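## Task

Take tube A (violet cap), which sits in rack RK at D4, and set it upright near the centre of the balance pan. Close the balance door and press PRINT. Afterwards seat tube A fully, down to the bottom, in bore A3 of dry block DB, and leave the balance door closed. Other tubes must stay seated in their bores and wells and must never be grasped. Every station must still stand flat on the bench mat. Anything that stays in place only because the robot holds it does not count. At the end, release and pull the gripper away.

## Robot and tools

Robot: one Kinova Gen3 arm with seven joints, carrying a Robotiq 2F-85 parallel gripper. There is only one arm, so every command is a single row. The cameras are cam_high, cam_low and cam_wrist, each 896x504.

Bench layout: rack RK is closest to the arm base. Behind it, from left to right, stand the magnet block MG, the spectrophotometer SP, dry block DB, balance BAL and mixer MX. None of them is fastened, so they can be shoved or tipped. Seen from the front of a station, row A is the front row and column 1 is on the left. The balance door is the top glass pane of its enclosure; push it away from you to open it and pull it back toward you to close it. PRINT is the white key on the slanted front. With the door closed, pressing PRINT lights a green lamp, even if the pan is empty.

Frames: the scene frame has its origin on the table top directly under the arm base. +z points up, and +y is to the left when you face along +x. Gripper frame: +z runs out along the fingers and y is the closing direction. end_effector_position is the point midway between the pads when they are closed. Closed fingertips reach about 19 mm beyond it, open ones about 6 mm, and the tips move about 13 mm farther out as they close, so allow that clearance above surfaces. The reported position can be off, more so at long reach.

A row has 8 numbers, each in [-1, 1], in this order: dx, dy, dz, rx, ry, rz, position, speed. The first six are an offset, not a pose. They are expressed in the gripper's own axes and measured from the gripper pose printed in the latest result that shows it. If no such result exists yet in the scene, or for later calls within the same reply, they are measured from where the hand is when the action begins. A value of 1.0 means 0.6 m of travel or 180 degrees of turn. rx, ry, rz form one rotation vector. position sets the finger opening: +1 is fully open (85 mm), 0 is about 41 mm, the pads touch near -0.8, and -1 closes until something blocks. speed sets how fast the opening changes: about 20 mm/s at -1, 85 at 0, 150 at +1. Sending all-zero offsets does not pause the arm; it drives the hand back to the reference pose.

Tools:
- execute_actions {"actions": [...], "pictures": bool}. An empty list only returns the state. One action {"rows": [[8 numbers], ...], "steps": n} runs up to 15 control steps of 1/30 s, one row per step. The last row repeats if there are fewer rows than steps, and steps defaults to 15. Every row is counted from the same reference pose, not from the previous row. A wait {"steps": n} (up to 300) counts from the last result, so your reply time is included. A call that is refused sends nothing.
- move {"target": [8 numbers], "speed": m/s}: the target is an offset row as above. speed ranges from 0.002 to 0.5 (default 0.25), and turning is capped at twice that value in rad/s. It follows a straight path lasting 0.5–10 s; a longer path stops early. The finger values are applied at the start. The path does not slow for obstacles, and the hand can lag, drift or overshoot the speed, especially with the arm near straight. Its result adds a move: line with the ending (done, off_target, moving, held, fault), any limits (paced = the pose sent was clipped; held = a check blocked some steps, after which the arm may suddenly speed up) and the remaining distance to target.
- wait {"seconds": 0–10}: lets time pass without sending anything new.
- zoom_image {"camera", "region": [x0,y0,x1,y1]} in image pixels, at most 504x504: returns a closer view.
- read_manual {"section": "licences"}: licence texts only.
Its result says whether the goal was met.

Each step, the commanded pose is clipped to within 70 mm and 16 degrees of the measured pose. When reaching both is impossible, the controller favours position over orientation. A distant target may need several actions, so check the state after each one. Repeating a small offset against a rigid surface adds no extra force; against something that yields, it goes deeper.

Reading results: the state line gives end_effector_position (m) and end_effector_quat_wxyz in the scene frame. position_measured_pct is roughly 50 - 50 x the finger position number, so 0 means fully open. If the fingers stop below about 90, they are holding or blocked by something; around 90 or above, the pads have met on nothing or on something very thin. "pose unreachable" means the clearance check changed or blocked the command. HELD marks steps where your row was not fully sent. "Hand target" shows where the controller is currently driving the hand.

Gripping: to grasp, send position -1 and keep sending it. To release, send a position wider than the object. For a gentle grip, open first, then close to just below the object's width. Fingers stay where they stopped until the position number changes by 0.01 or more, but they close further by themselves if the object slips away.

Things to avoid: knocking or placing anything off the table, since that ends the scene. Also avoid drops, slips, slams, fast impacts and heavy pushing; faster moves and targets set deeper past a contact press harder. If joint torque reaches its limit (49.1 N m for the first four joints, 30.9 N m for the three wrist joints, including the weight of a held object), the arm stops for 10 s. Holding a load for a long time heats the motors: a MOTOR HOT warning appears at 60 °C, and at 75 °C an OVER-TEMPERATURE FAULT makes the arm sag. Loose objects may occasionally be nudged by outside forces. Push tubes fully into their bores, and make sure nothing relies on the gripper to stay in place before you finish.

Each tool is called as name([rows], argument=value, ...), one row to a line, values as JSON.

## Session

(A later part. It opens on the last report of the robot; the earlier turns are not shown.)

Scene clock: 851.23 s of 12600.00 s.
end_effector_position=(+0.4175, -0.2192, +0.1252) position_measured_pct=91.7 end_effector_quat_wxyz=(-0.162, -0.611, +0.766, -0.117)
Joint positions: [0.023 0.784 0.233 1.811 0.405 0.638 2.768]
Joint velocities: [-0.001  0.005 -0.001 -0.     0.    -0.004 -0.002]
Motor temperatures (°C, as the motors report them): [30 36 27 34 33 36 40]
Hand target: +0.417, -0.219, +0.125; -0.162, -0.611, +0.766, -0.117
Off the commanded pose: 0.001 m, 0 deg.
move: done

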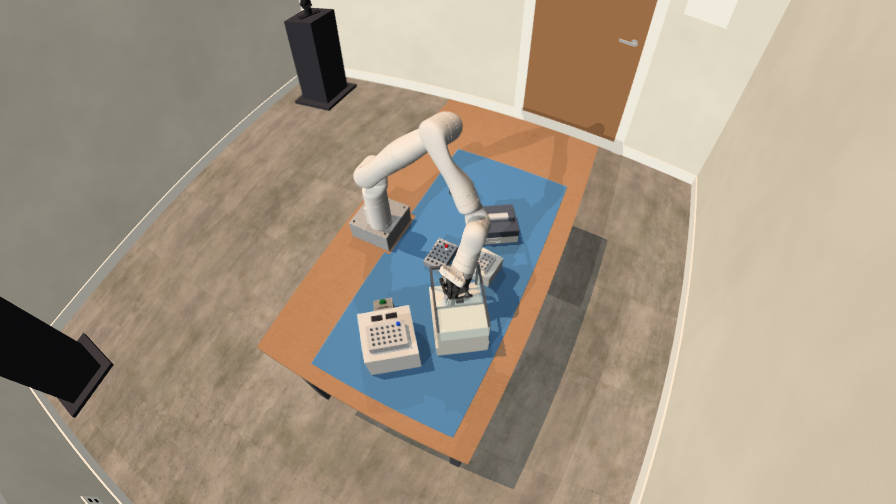

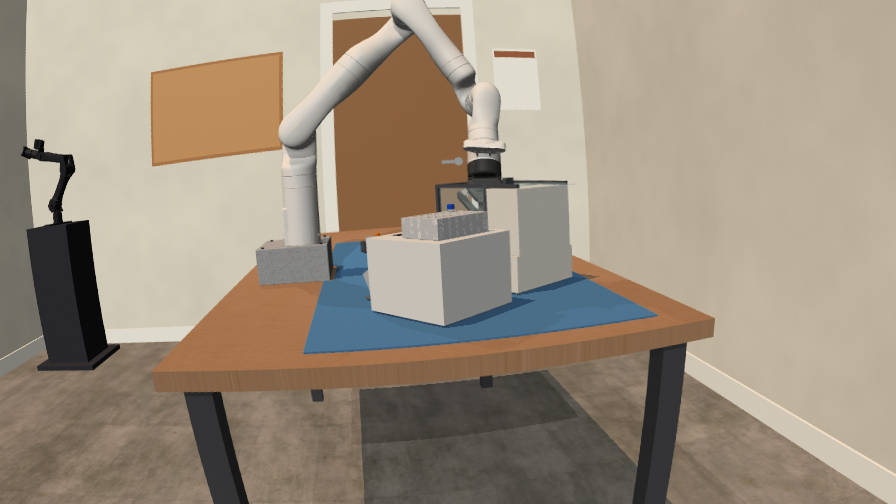

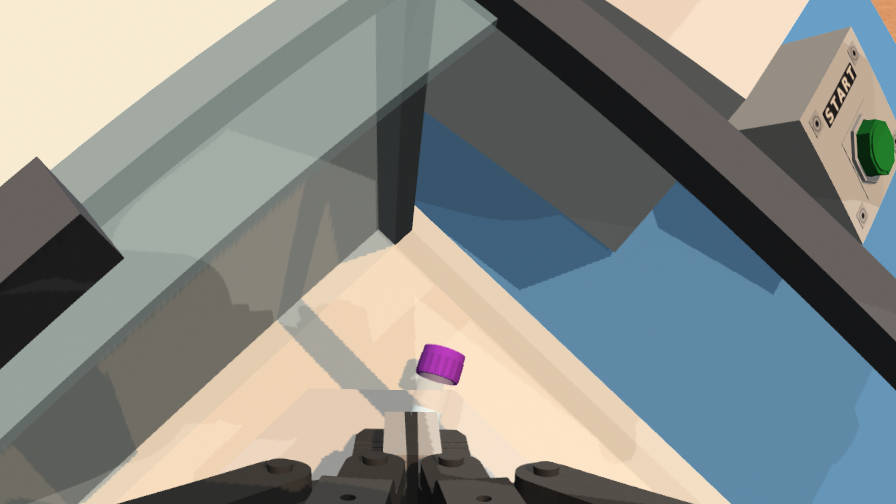

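move(target=[0.0197, -0.0068, 0.0082, 0, 0.028, 0, -1, 0], speed=0.015)

execute_actions([
  {"rows": [[0,0,0,0,0,0,-0.25,-0.5]], "steps": 15},
])

Scene clock: 871.33 s of 12600.00 s.
end_effector_position=(+0.4187, -0.2327, +0.1253) position_measured_pct=91.7 end_effector_quat_wxyz=(-0.195, -0.605, +0.758, -0.144)
Joint positions: [-0.046  0.824  0.303  1.802  0.454  0.643  2.702]
Joint velocities: [-0.003  0.002  0.002 -0.001  0.002 -0.    -0.002]
Motor temperatures (°C, as the motors report them): [30 36 27 34 33 36 40]
Hand target: +0.419, -0.233, +0.125; -0.195, -0.606, +0.758, -0.144
Off the commanded pose: 0.000 m, 0 deg.
move: done

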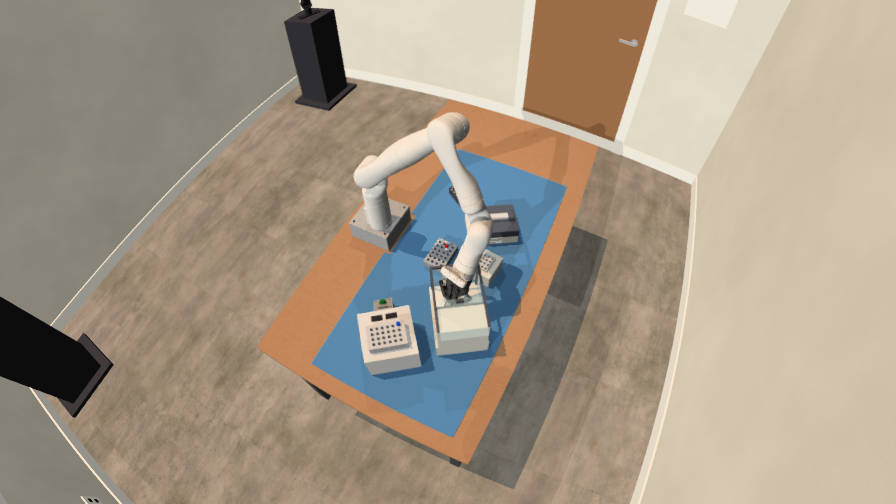

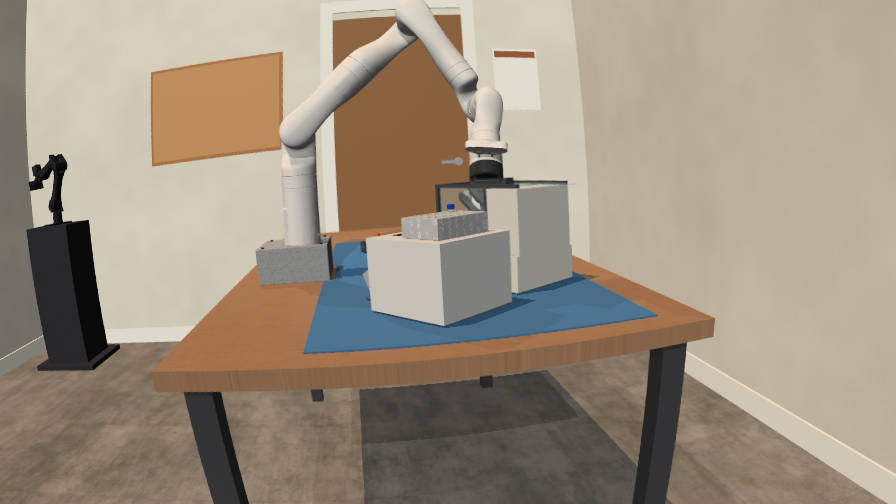

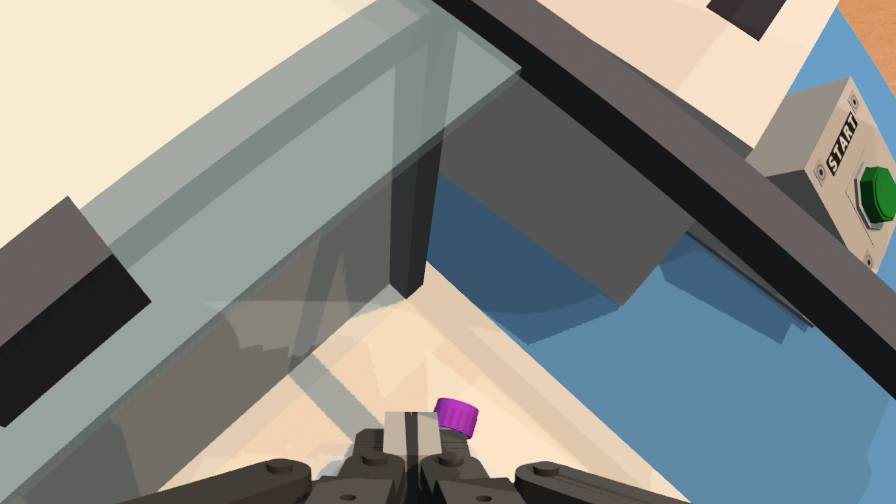

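Scene clock: 871.83 s of 12600.00 s.
end_effector_position=(+0.4187, -0.2327, +0.1253) position_measured_pct=69.0 end_effector_quat_wxyz=(-0.195, -0.605, +0.758, -0.144)
Joint positions: [-0.046  0.824  0.303  1.802  0.454  0.643  2.702]
Joint velocities: [-0.     0.     0.001  0.002 -0.001 -0.001  0.001]
Motor temperatures (°C, as the motors report them): [30 36 27 34 33 36 40]
Hand target: +0.419, -0.233, +0.125; -0.195, -0.605, +0.758, -0.144
Off the commanded pose: 0.000 m, 0 deg.
Steps of this call (steps 1 to 15: all 15 steps of this action). Readings (end_effector_position | what the end effector reports):
1: (+0.4187, -0.2327, +0.1253) | position_measured_pct=91.7
2: (+0.4187, -0.2327, +0.1253) | position_measured_pct=91.7
4: (+0.4187, -0.2327, +0.1253) | position_measured_pct=88.9
8: (+0.4187, -0.2327, +0.1253) | position_measured_pct=81.7
15: the state above

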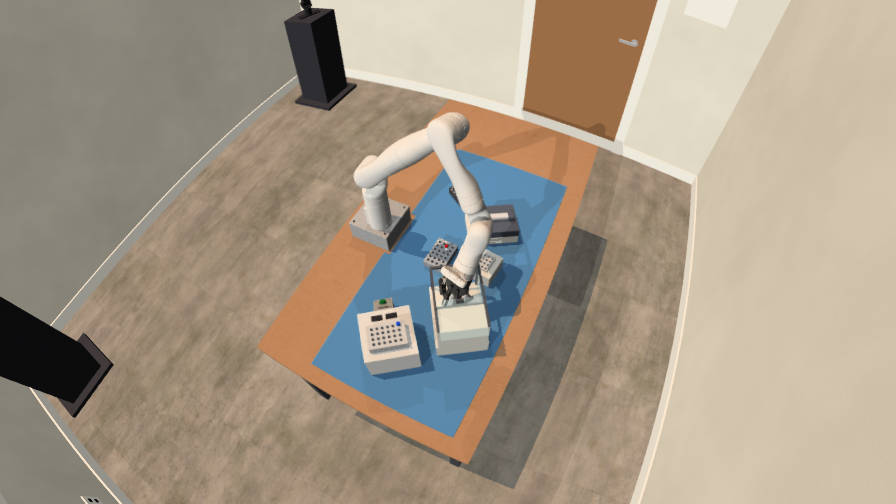

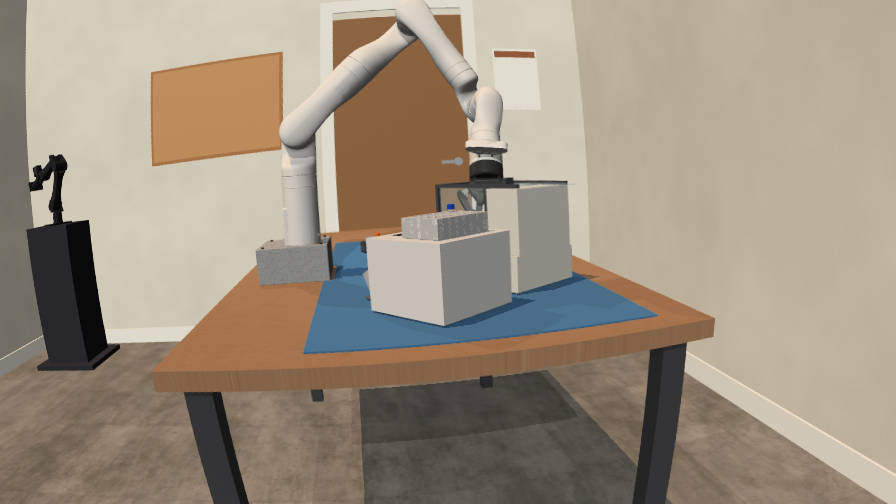

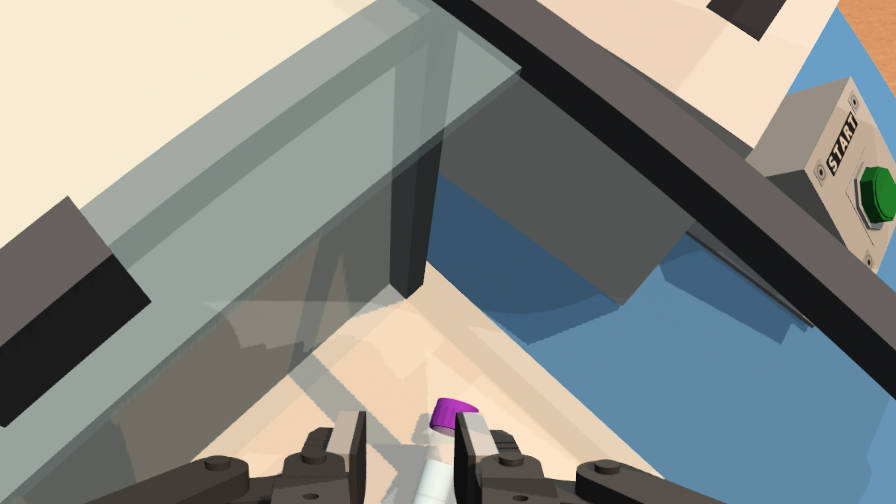

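move(target=[0, 0.0065, 0, 0, 0, 0, -0.15, -0.5], speed=0.01)

Scene clock: 876.83 s of 12600.00 s.
end_effector_position=(+0.4149, -0.2319, +0.1253) position_measured_pct=57.5 end_effector_quat_wxyz=(-0.195, -0.605, +0.758, -0.144)
Joint positions: [-0.05   0.82   0.307  1.816  0.457  0.635  2.697]
Joint velocities: [-0.001 -0.001 -0.     0.003  0.002 -0.002 -0.001]
Motor temperatures (°C, as the motors report them): [30 36 27 34 33 36 40]
Hand target: +0.415, -0.232, +0.125; -0.195, -0.605, +0.758, -0.144
Off the commanded pose: 0.000 m, 0 deg.
move: done

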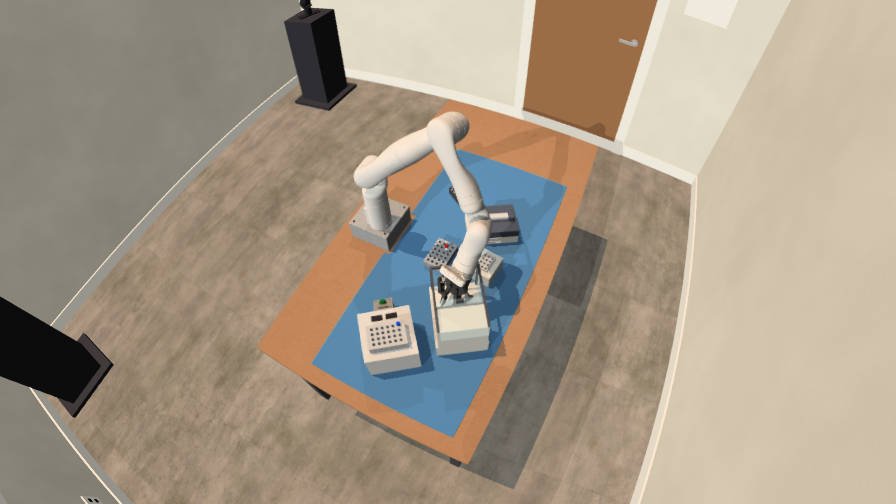

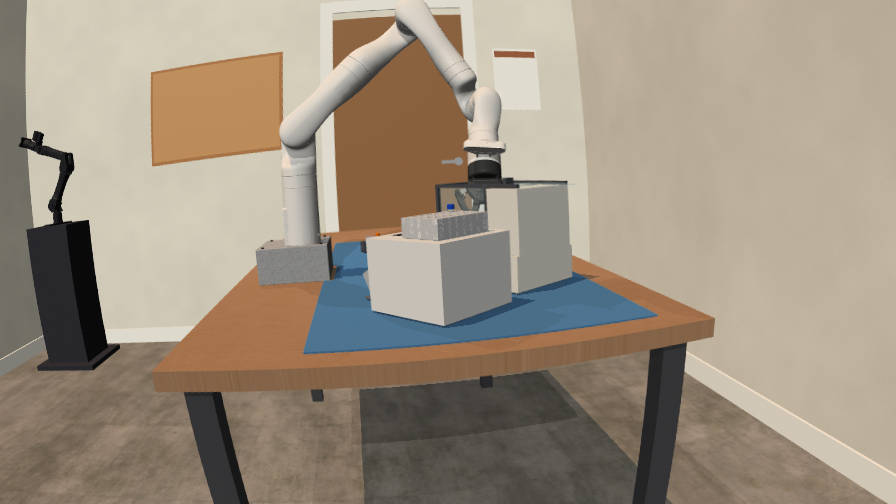

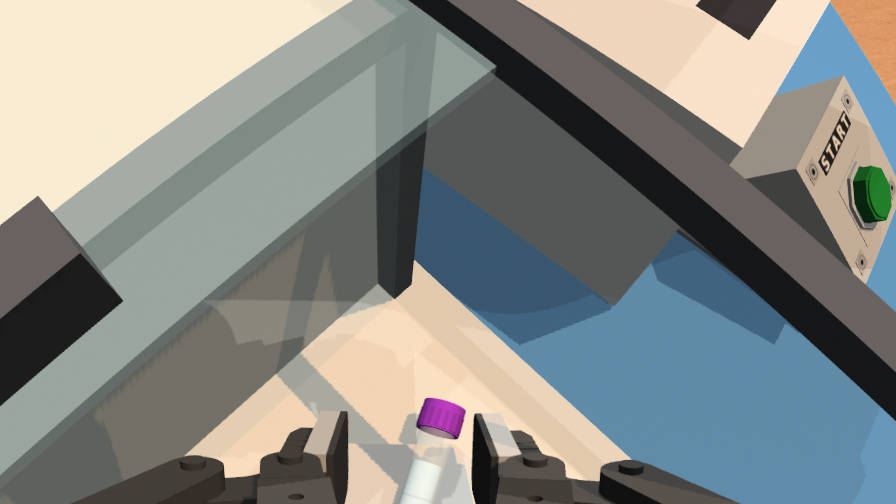

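move(target=[-0.0118, -0.0005, 0.022, 0, 0, 0, -0.15, -0.5], speed=0.01)

Scene clock: 881.30 s of 12600.00 s.
end_effector_position=(+0.4150, -0.2319, +0.1105) position_measured_pct=57.5 end_effector_quat_wxyz=(-0.195, -0.605, +0.758, -0.144)
Joint positions: [-0.053  0.853  0.311  1.818  0.46   0.603  2.679]
Joint velocities: [-0.     0.003 -0.001 -0.     0.    -0.001 -0.002]
Motor temperatures (°C, as the motors report them): [30 36 27 34 33 36 40]
Hand target: +0.415, -0.232, +0.110; -0.195, -0.605, +0.758, -0.144
Off the commanded pose: 0.000 m, 0 deg.
move: done

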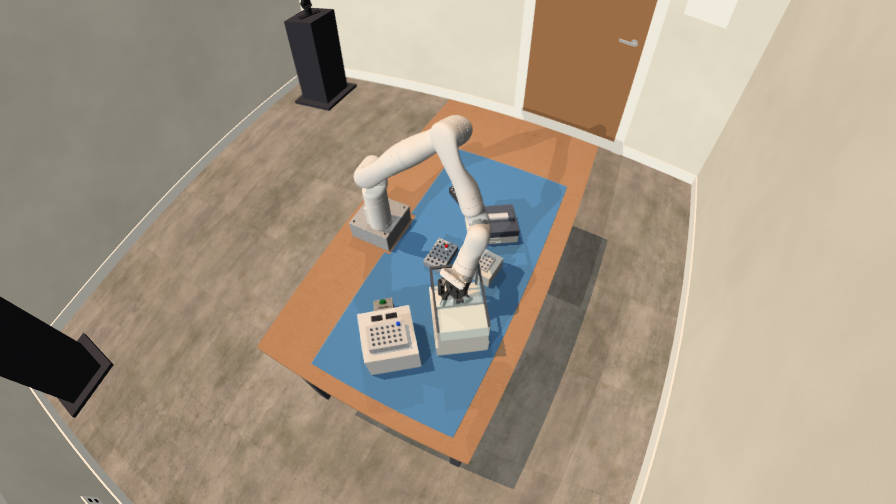

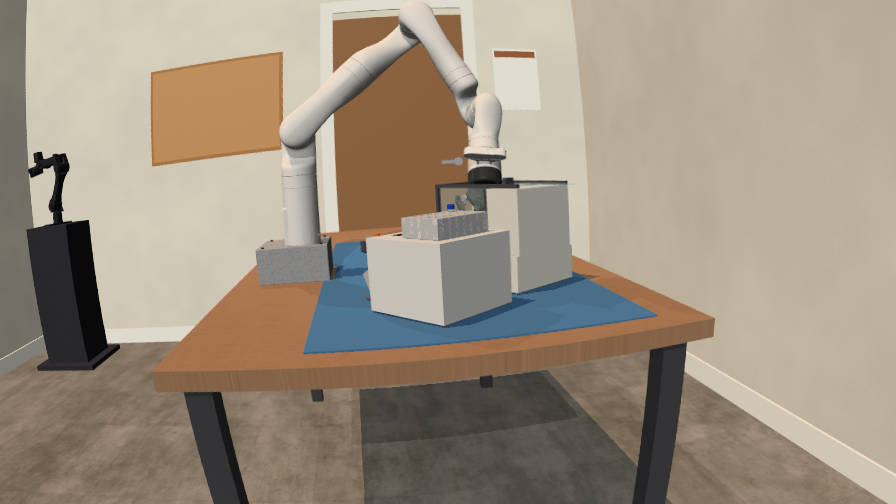

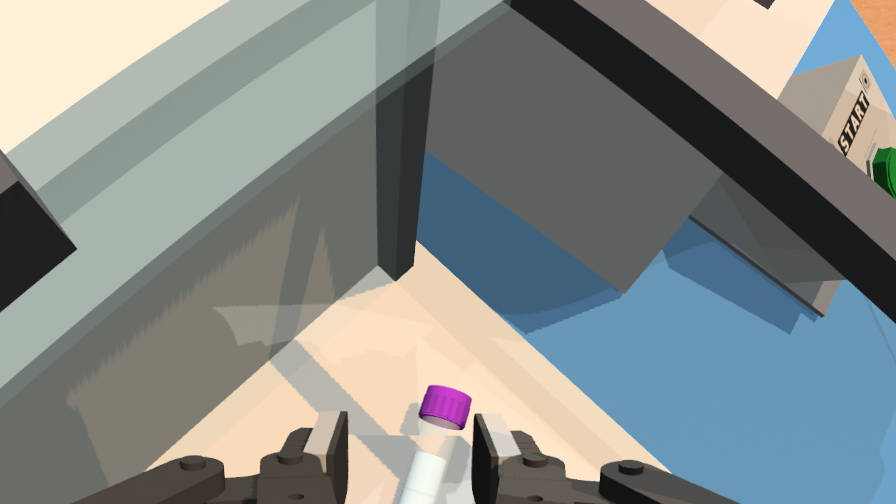

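move(target=[-0.0028, 0, 0.0052, 0, 0, 0, -0.15, -0.5], speed=0.008)

move(target=[0, 0, 0, 0, 0, 0, -1, -0.8], speed=0.01)

Scene clock: 886.87 s of 12600.00 s.
end_effector_position=(+0.4149, -0.2318, +0.1070) position_measured_pct=57.5 end_effector_quat_wxyz=(-0.195, -0.605, +0.758, -0.144)
Joint positions: [-0.053  0.861  0.312  1.818  0.461  0.595  2.675]
Joint velocities: [-0.     0.002  0.001  0.     0.001 -0.002 -0.001]
Motor temperatures (°C, as the motors report them): [30 36 27 34 33 36 40]
Hand target: +0.415, -0.232, +0.107; -0.195, -0.605, +0.758, -0.144
Off the commanded pose: 0.000 m, 0 deg.
move: done

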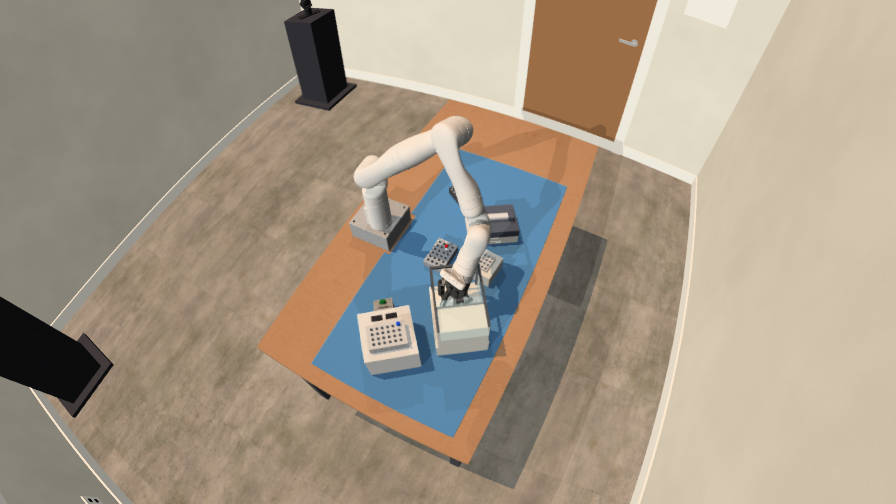

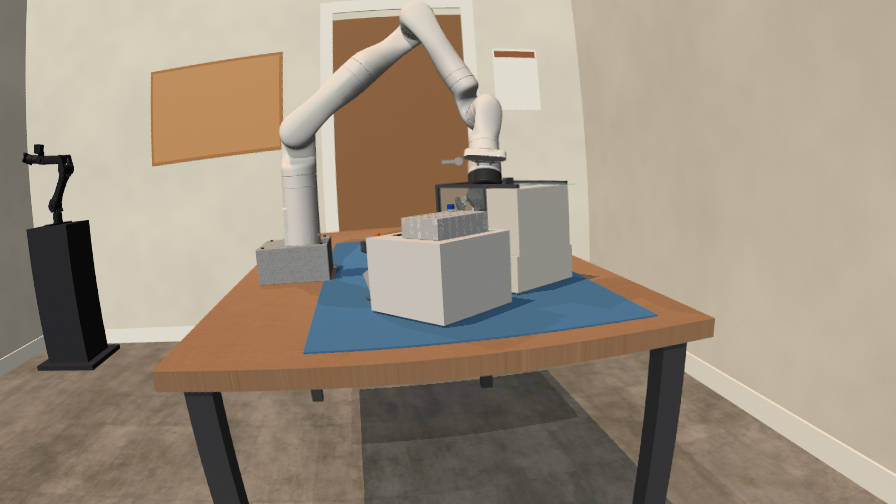

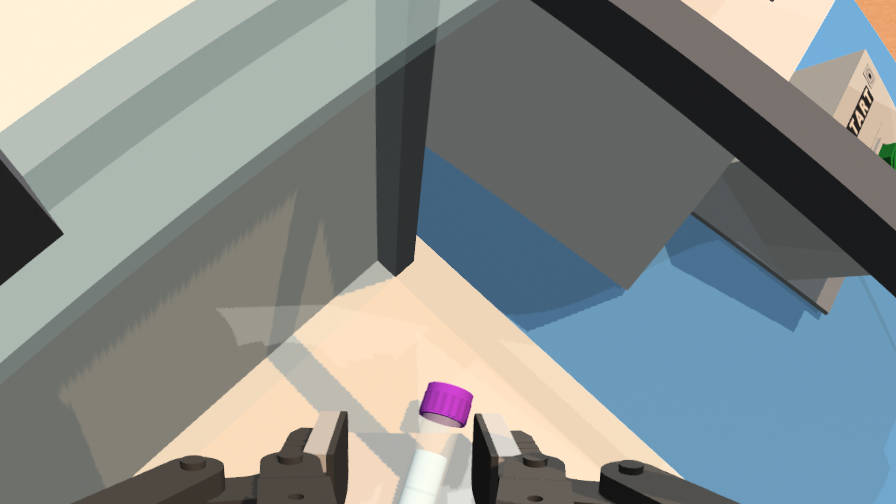

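Scene clock: 888.13 s of 12600.00 s.
end_effector_position=(+0.4153, -0.2319, +0.1075) position_measured_pct=86.5 end_effector_quat_wxyz=(-0.195, -0.605, +0.758, -0.145)
Joint positions: [-0.053  0.86   0.312  1.818  0.461  0.595  2.675]
Joint velocities: [ 0.    -0.     0.001  0.001 -0.    -0.     0.   ]
Motor temperatures (°C, as the motors report them): [30 36 27 34 33 36 40]
Hand target: +0.415, -0.232, +0.107; -0.195, -0.605, +0.758, -0.144
Off the commanded pose: 0.001 m, 0 deg.
move: done

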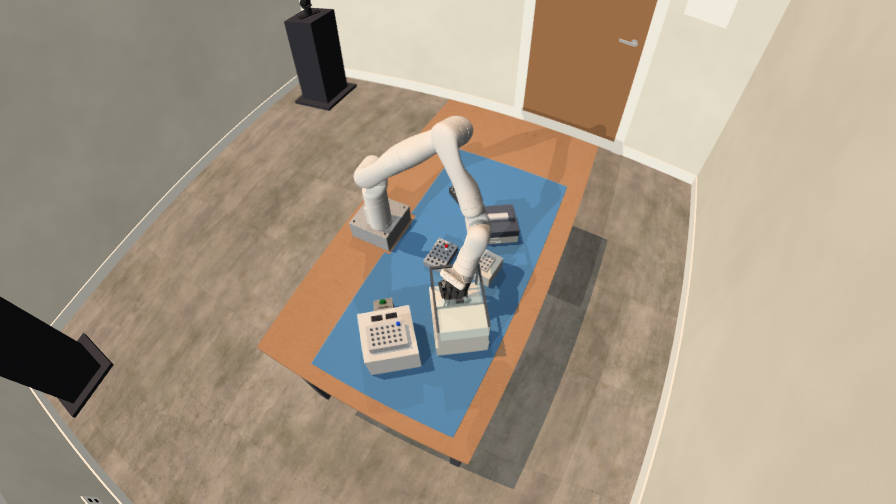

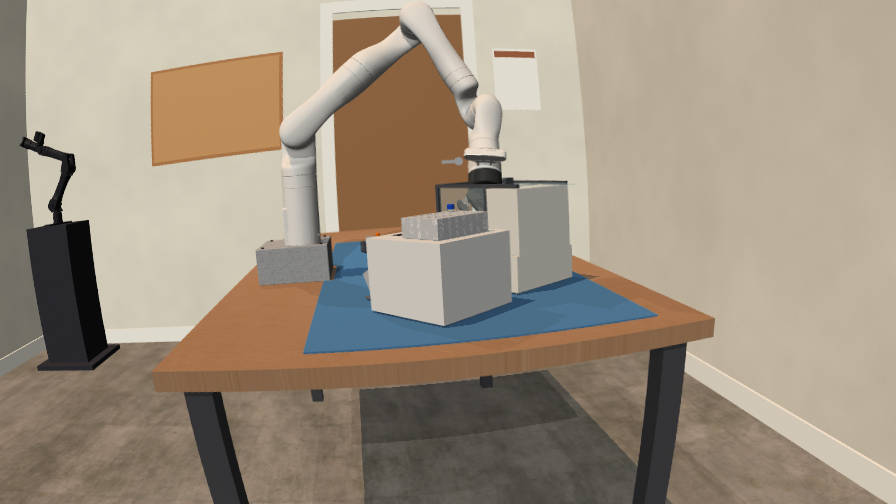

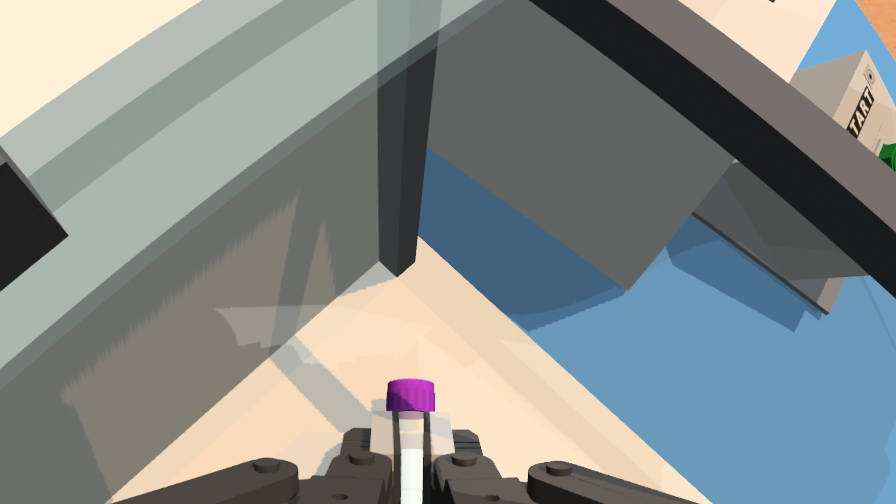

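move(target=[0.0141, 0.0005, -0.0264, 0, 0, 0, -1, -0.8], speed=0.015)

Scene clock: 895.70 s of 12600.00 s.
end_effector_position=(+0.4153, -0.2319, +0.1252) position_measured_pct=86.5 end_effector_quat_wxyz=(-0.195, -0.605, +0.758, -0.144)
Joint positions: [-0.05   0.82   0.307  1.816  0.457  0.634  2.696]
Joint velocities: [ 0.    -0.004 -0.003 -0.001  0.     0.003  0.001]
Motor temperatures (°C, as the motors report them): [30 36 27 34 33 36 40]
Hand target: +0.415, -0.232, +0.125; -0.195, -0.605, +0.758, -0.144
Off the commanded pose: 0.000 m, 0 deg.
move: done

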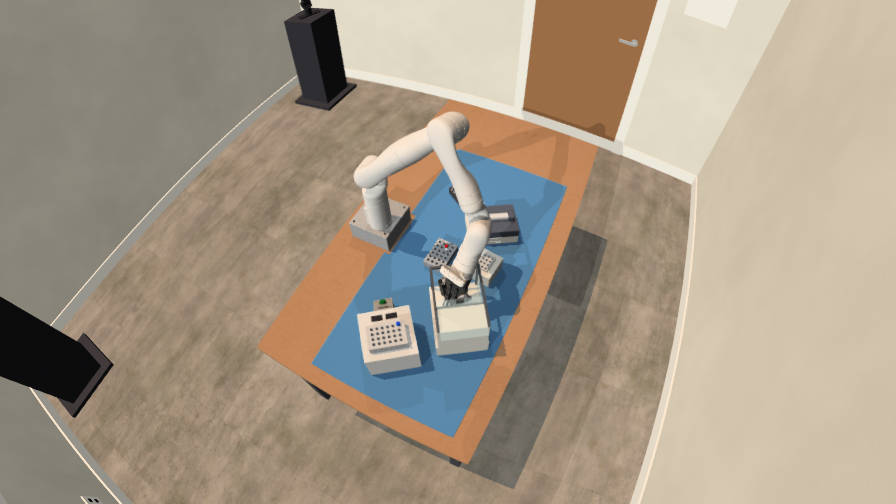

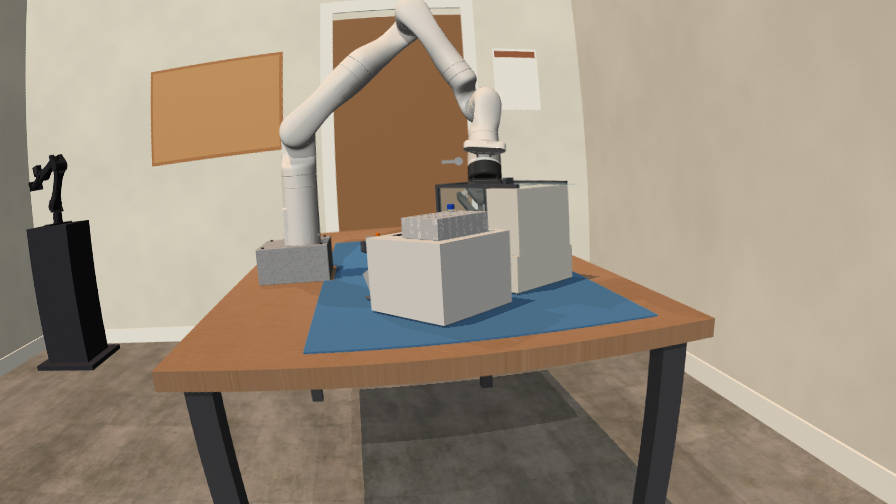

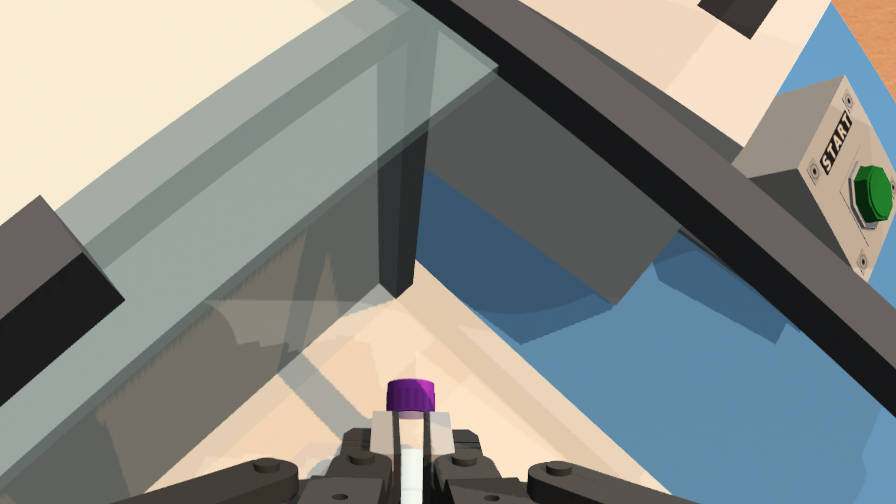

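move(target=[-0.0165, -0.0023, -0.009, 0, 0, 0, -1, -0.8], speed=0.015)

move(target=[0.1253, 0.0048, -0.235, 0, 0, 0, -1, -0.8], speed=0.04)

Scene clock: 905.87 s of 12600.00 s.
end_effector_position=(+0.4191, -0.2213, +0.1253) position_measured_pct=86.5 end_effector_quat_wxyz=(-0.195, -0.605, +0.758, -0.144)
Joint positions: [-0.071  0.822  0.303  1.809  0.45   0.649  2.682]
Joint velocities: [-0.003  0.     0.    -0.003 -0.     0.002 -0.001]
Motor temperatures (°C, as the motors report them): [30 36 27 34 33 36 40]
Hand target: +0.419, -0.221, +0.125; -0.195, -0.605, +0.758, -0.144
Off the commanded pose: 0.000 m, 0 deg.
move: done

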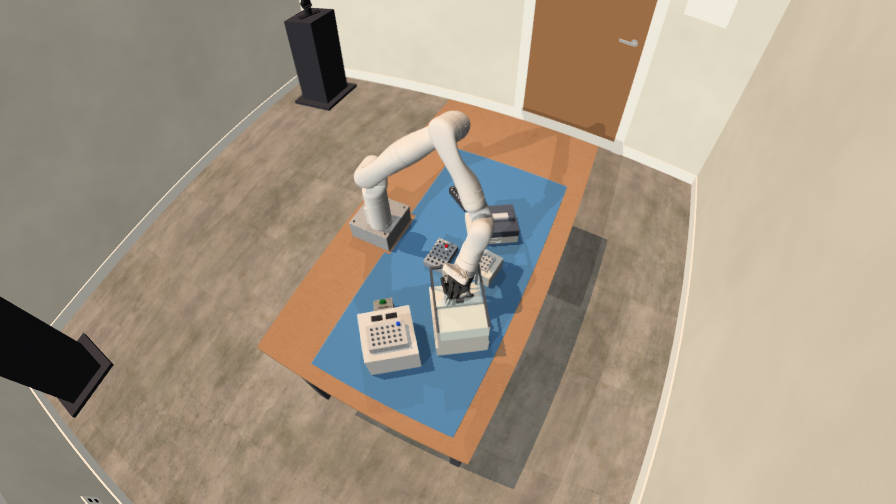

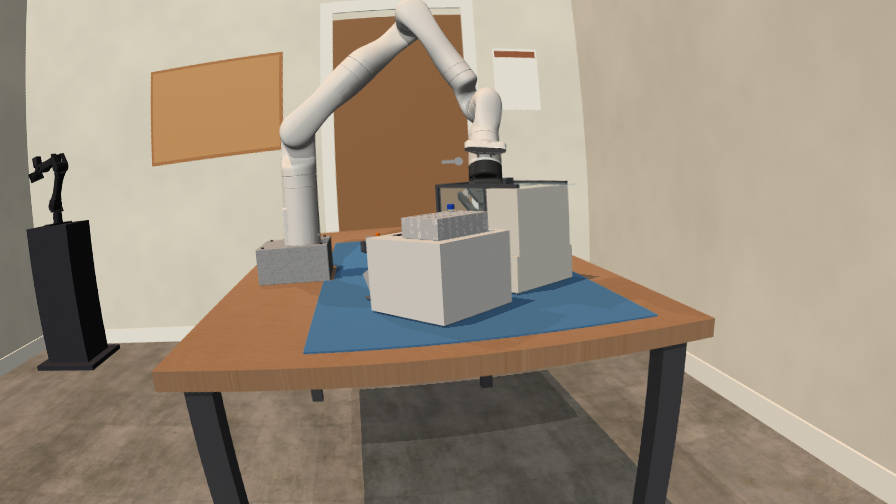

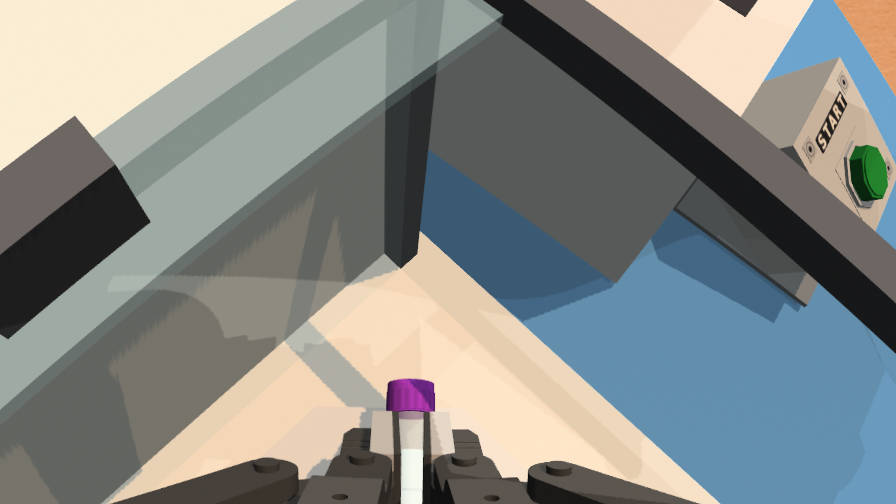

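Scene clock: 910.17 s of 12600.00 s.
end_effector_position=(+0.4188, -0.2212, +0.2846) position_measured_pct=86.5 end_effector_quat_wxyz=(-0.195, -0.606, +0.758, -0.144)
Joint positions: [-0.064  0.528  0.286  1.679  0.404  1.034  2.877]
Joint velocities: [-0.    -0.003  0.001 -0.003 -0.002  0.004  0.002]
Motor temperatures (°C, as the motors report them): [30 35 27 34 33 36 40]
Hand target: +0.419, -0.221, +0.285; -0.195, -0.606, +0.758, -0.144
Off the commanded pose: 0.001 m, 0 deg.
move: done

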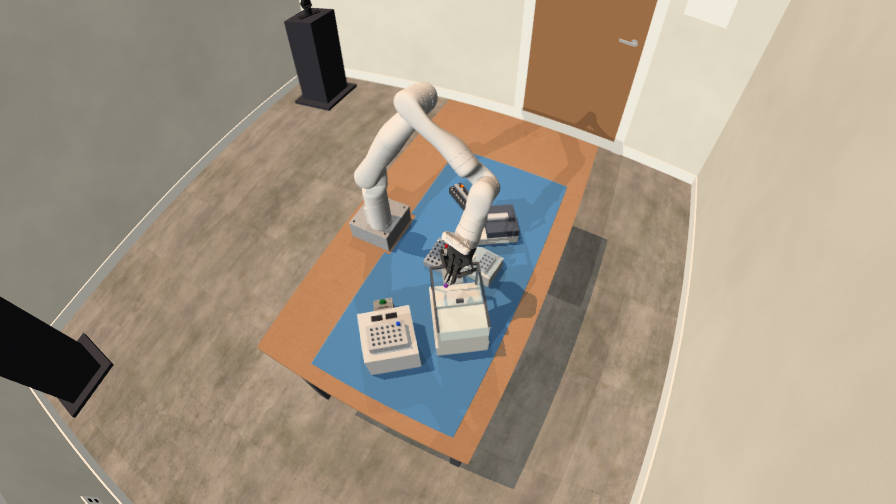

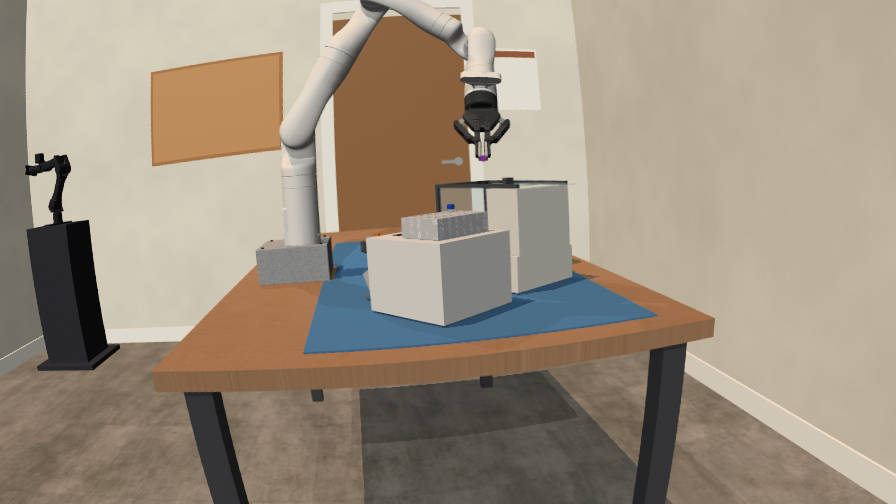

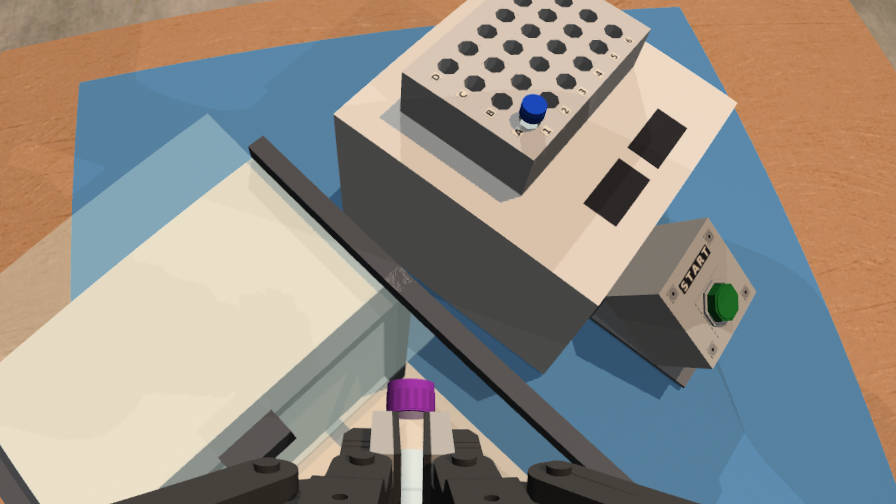

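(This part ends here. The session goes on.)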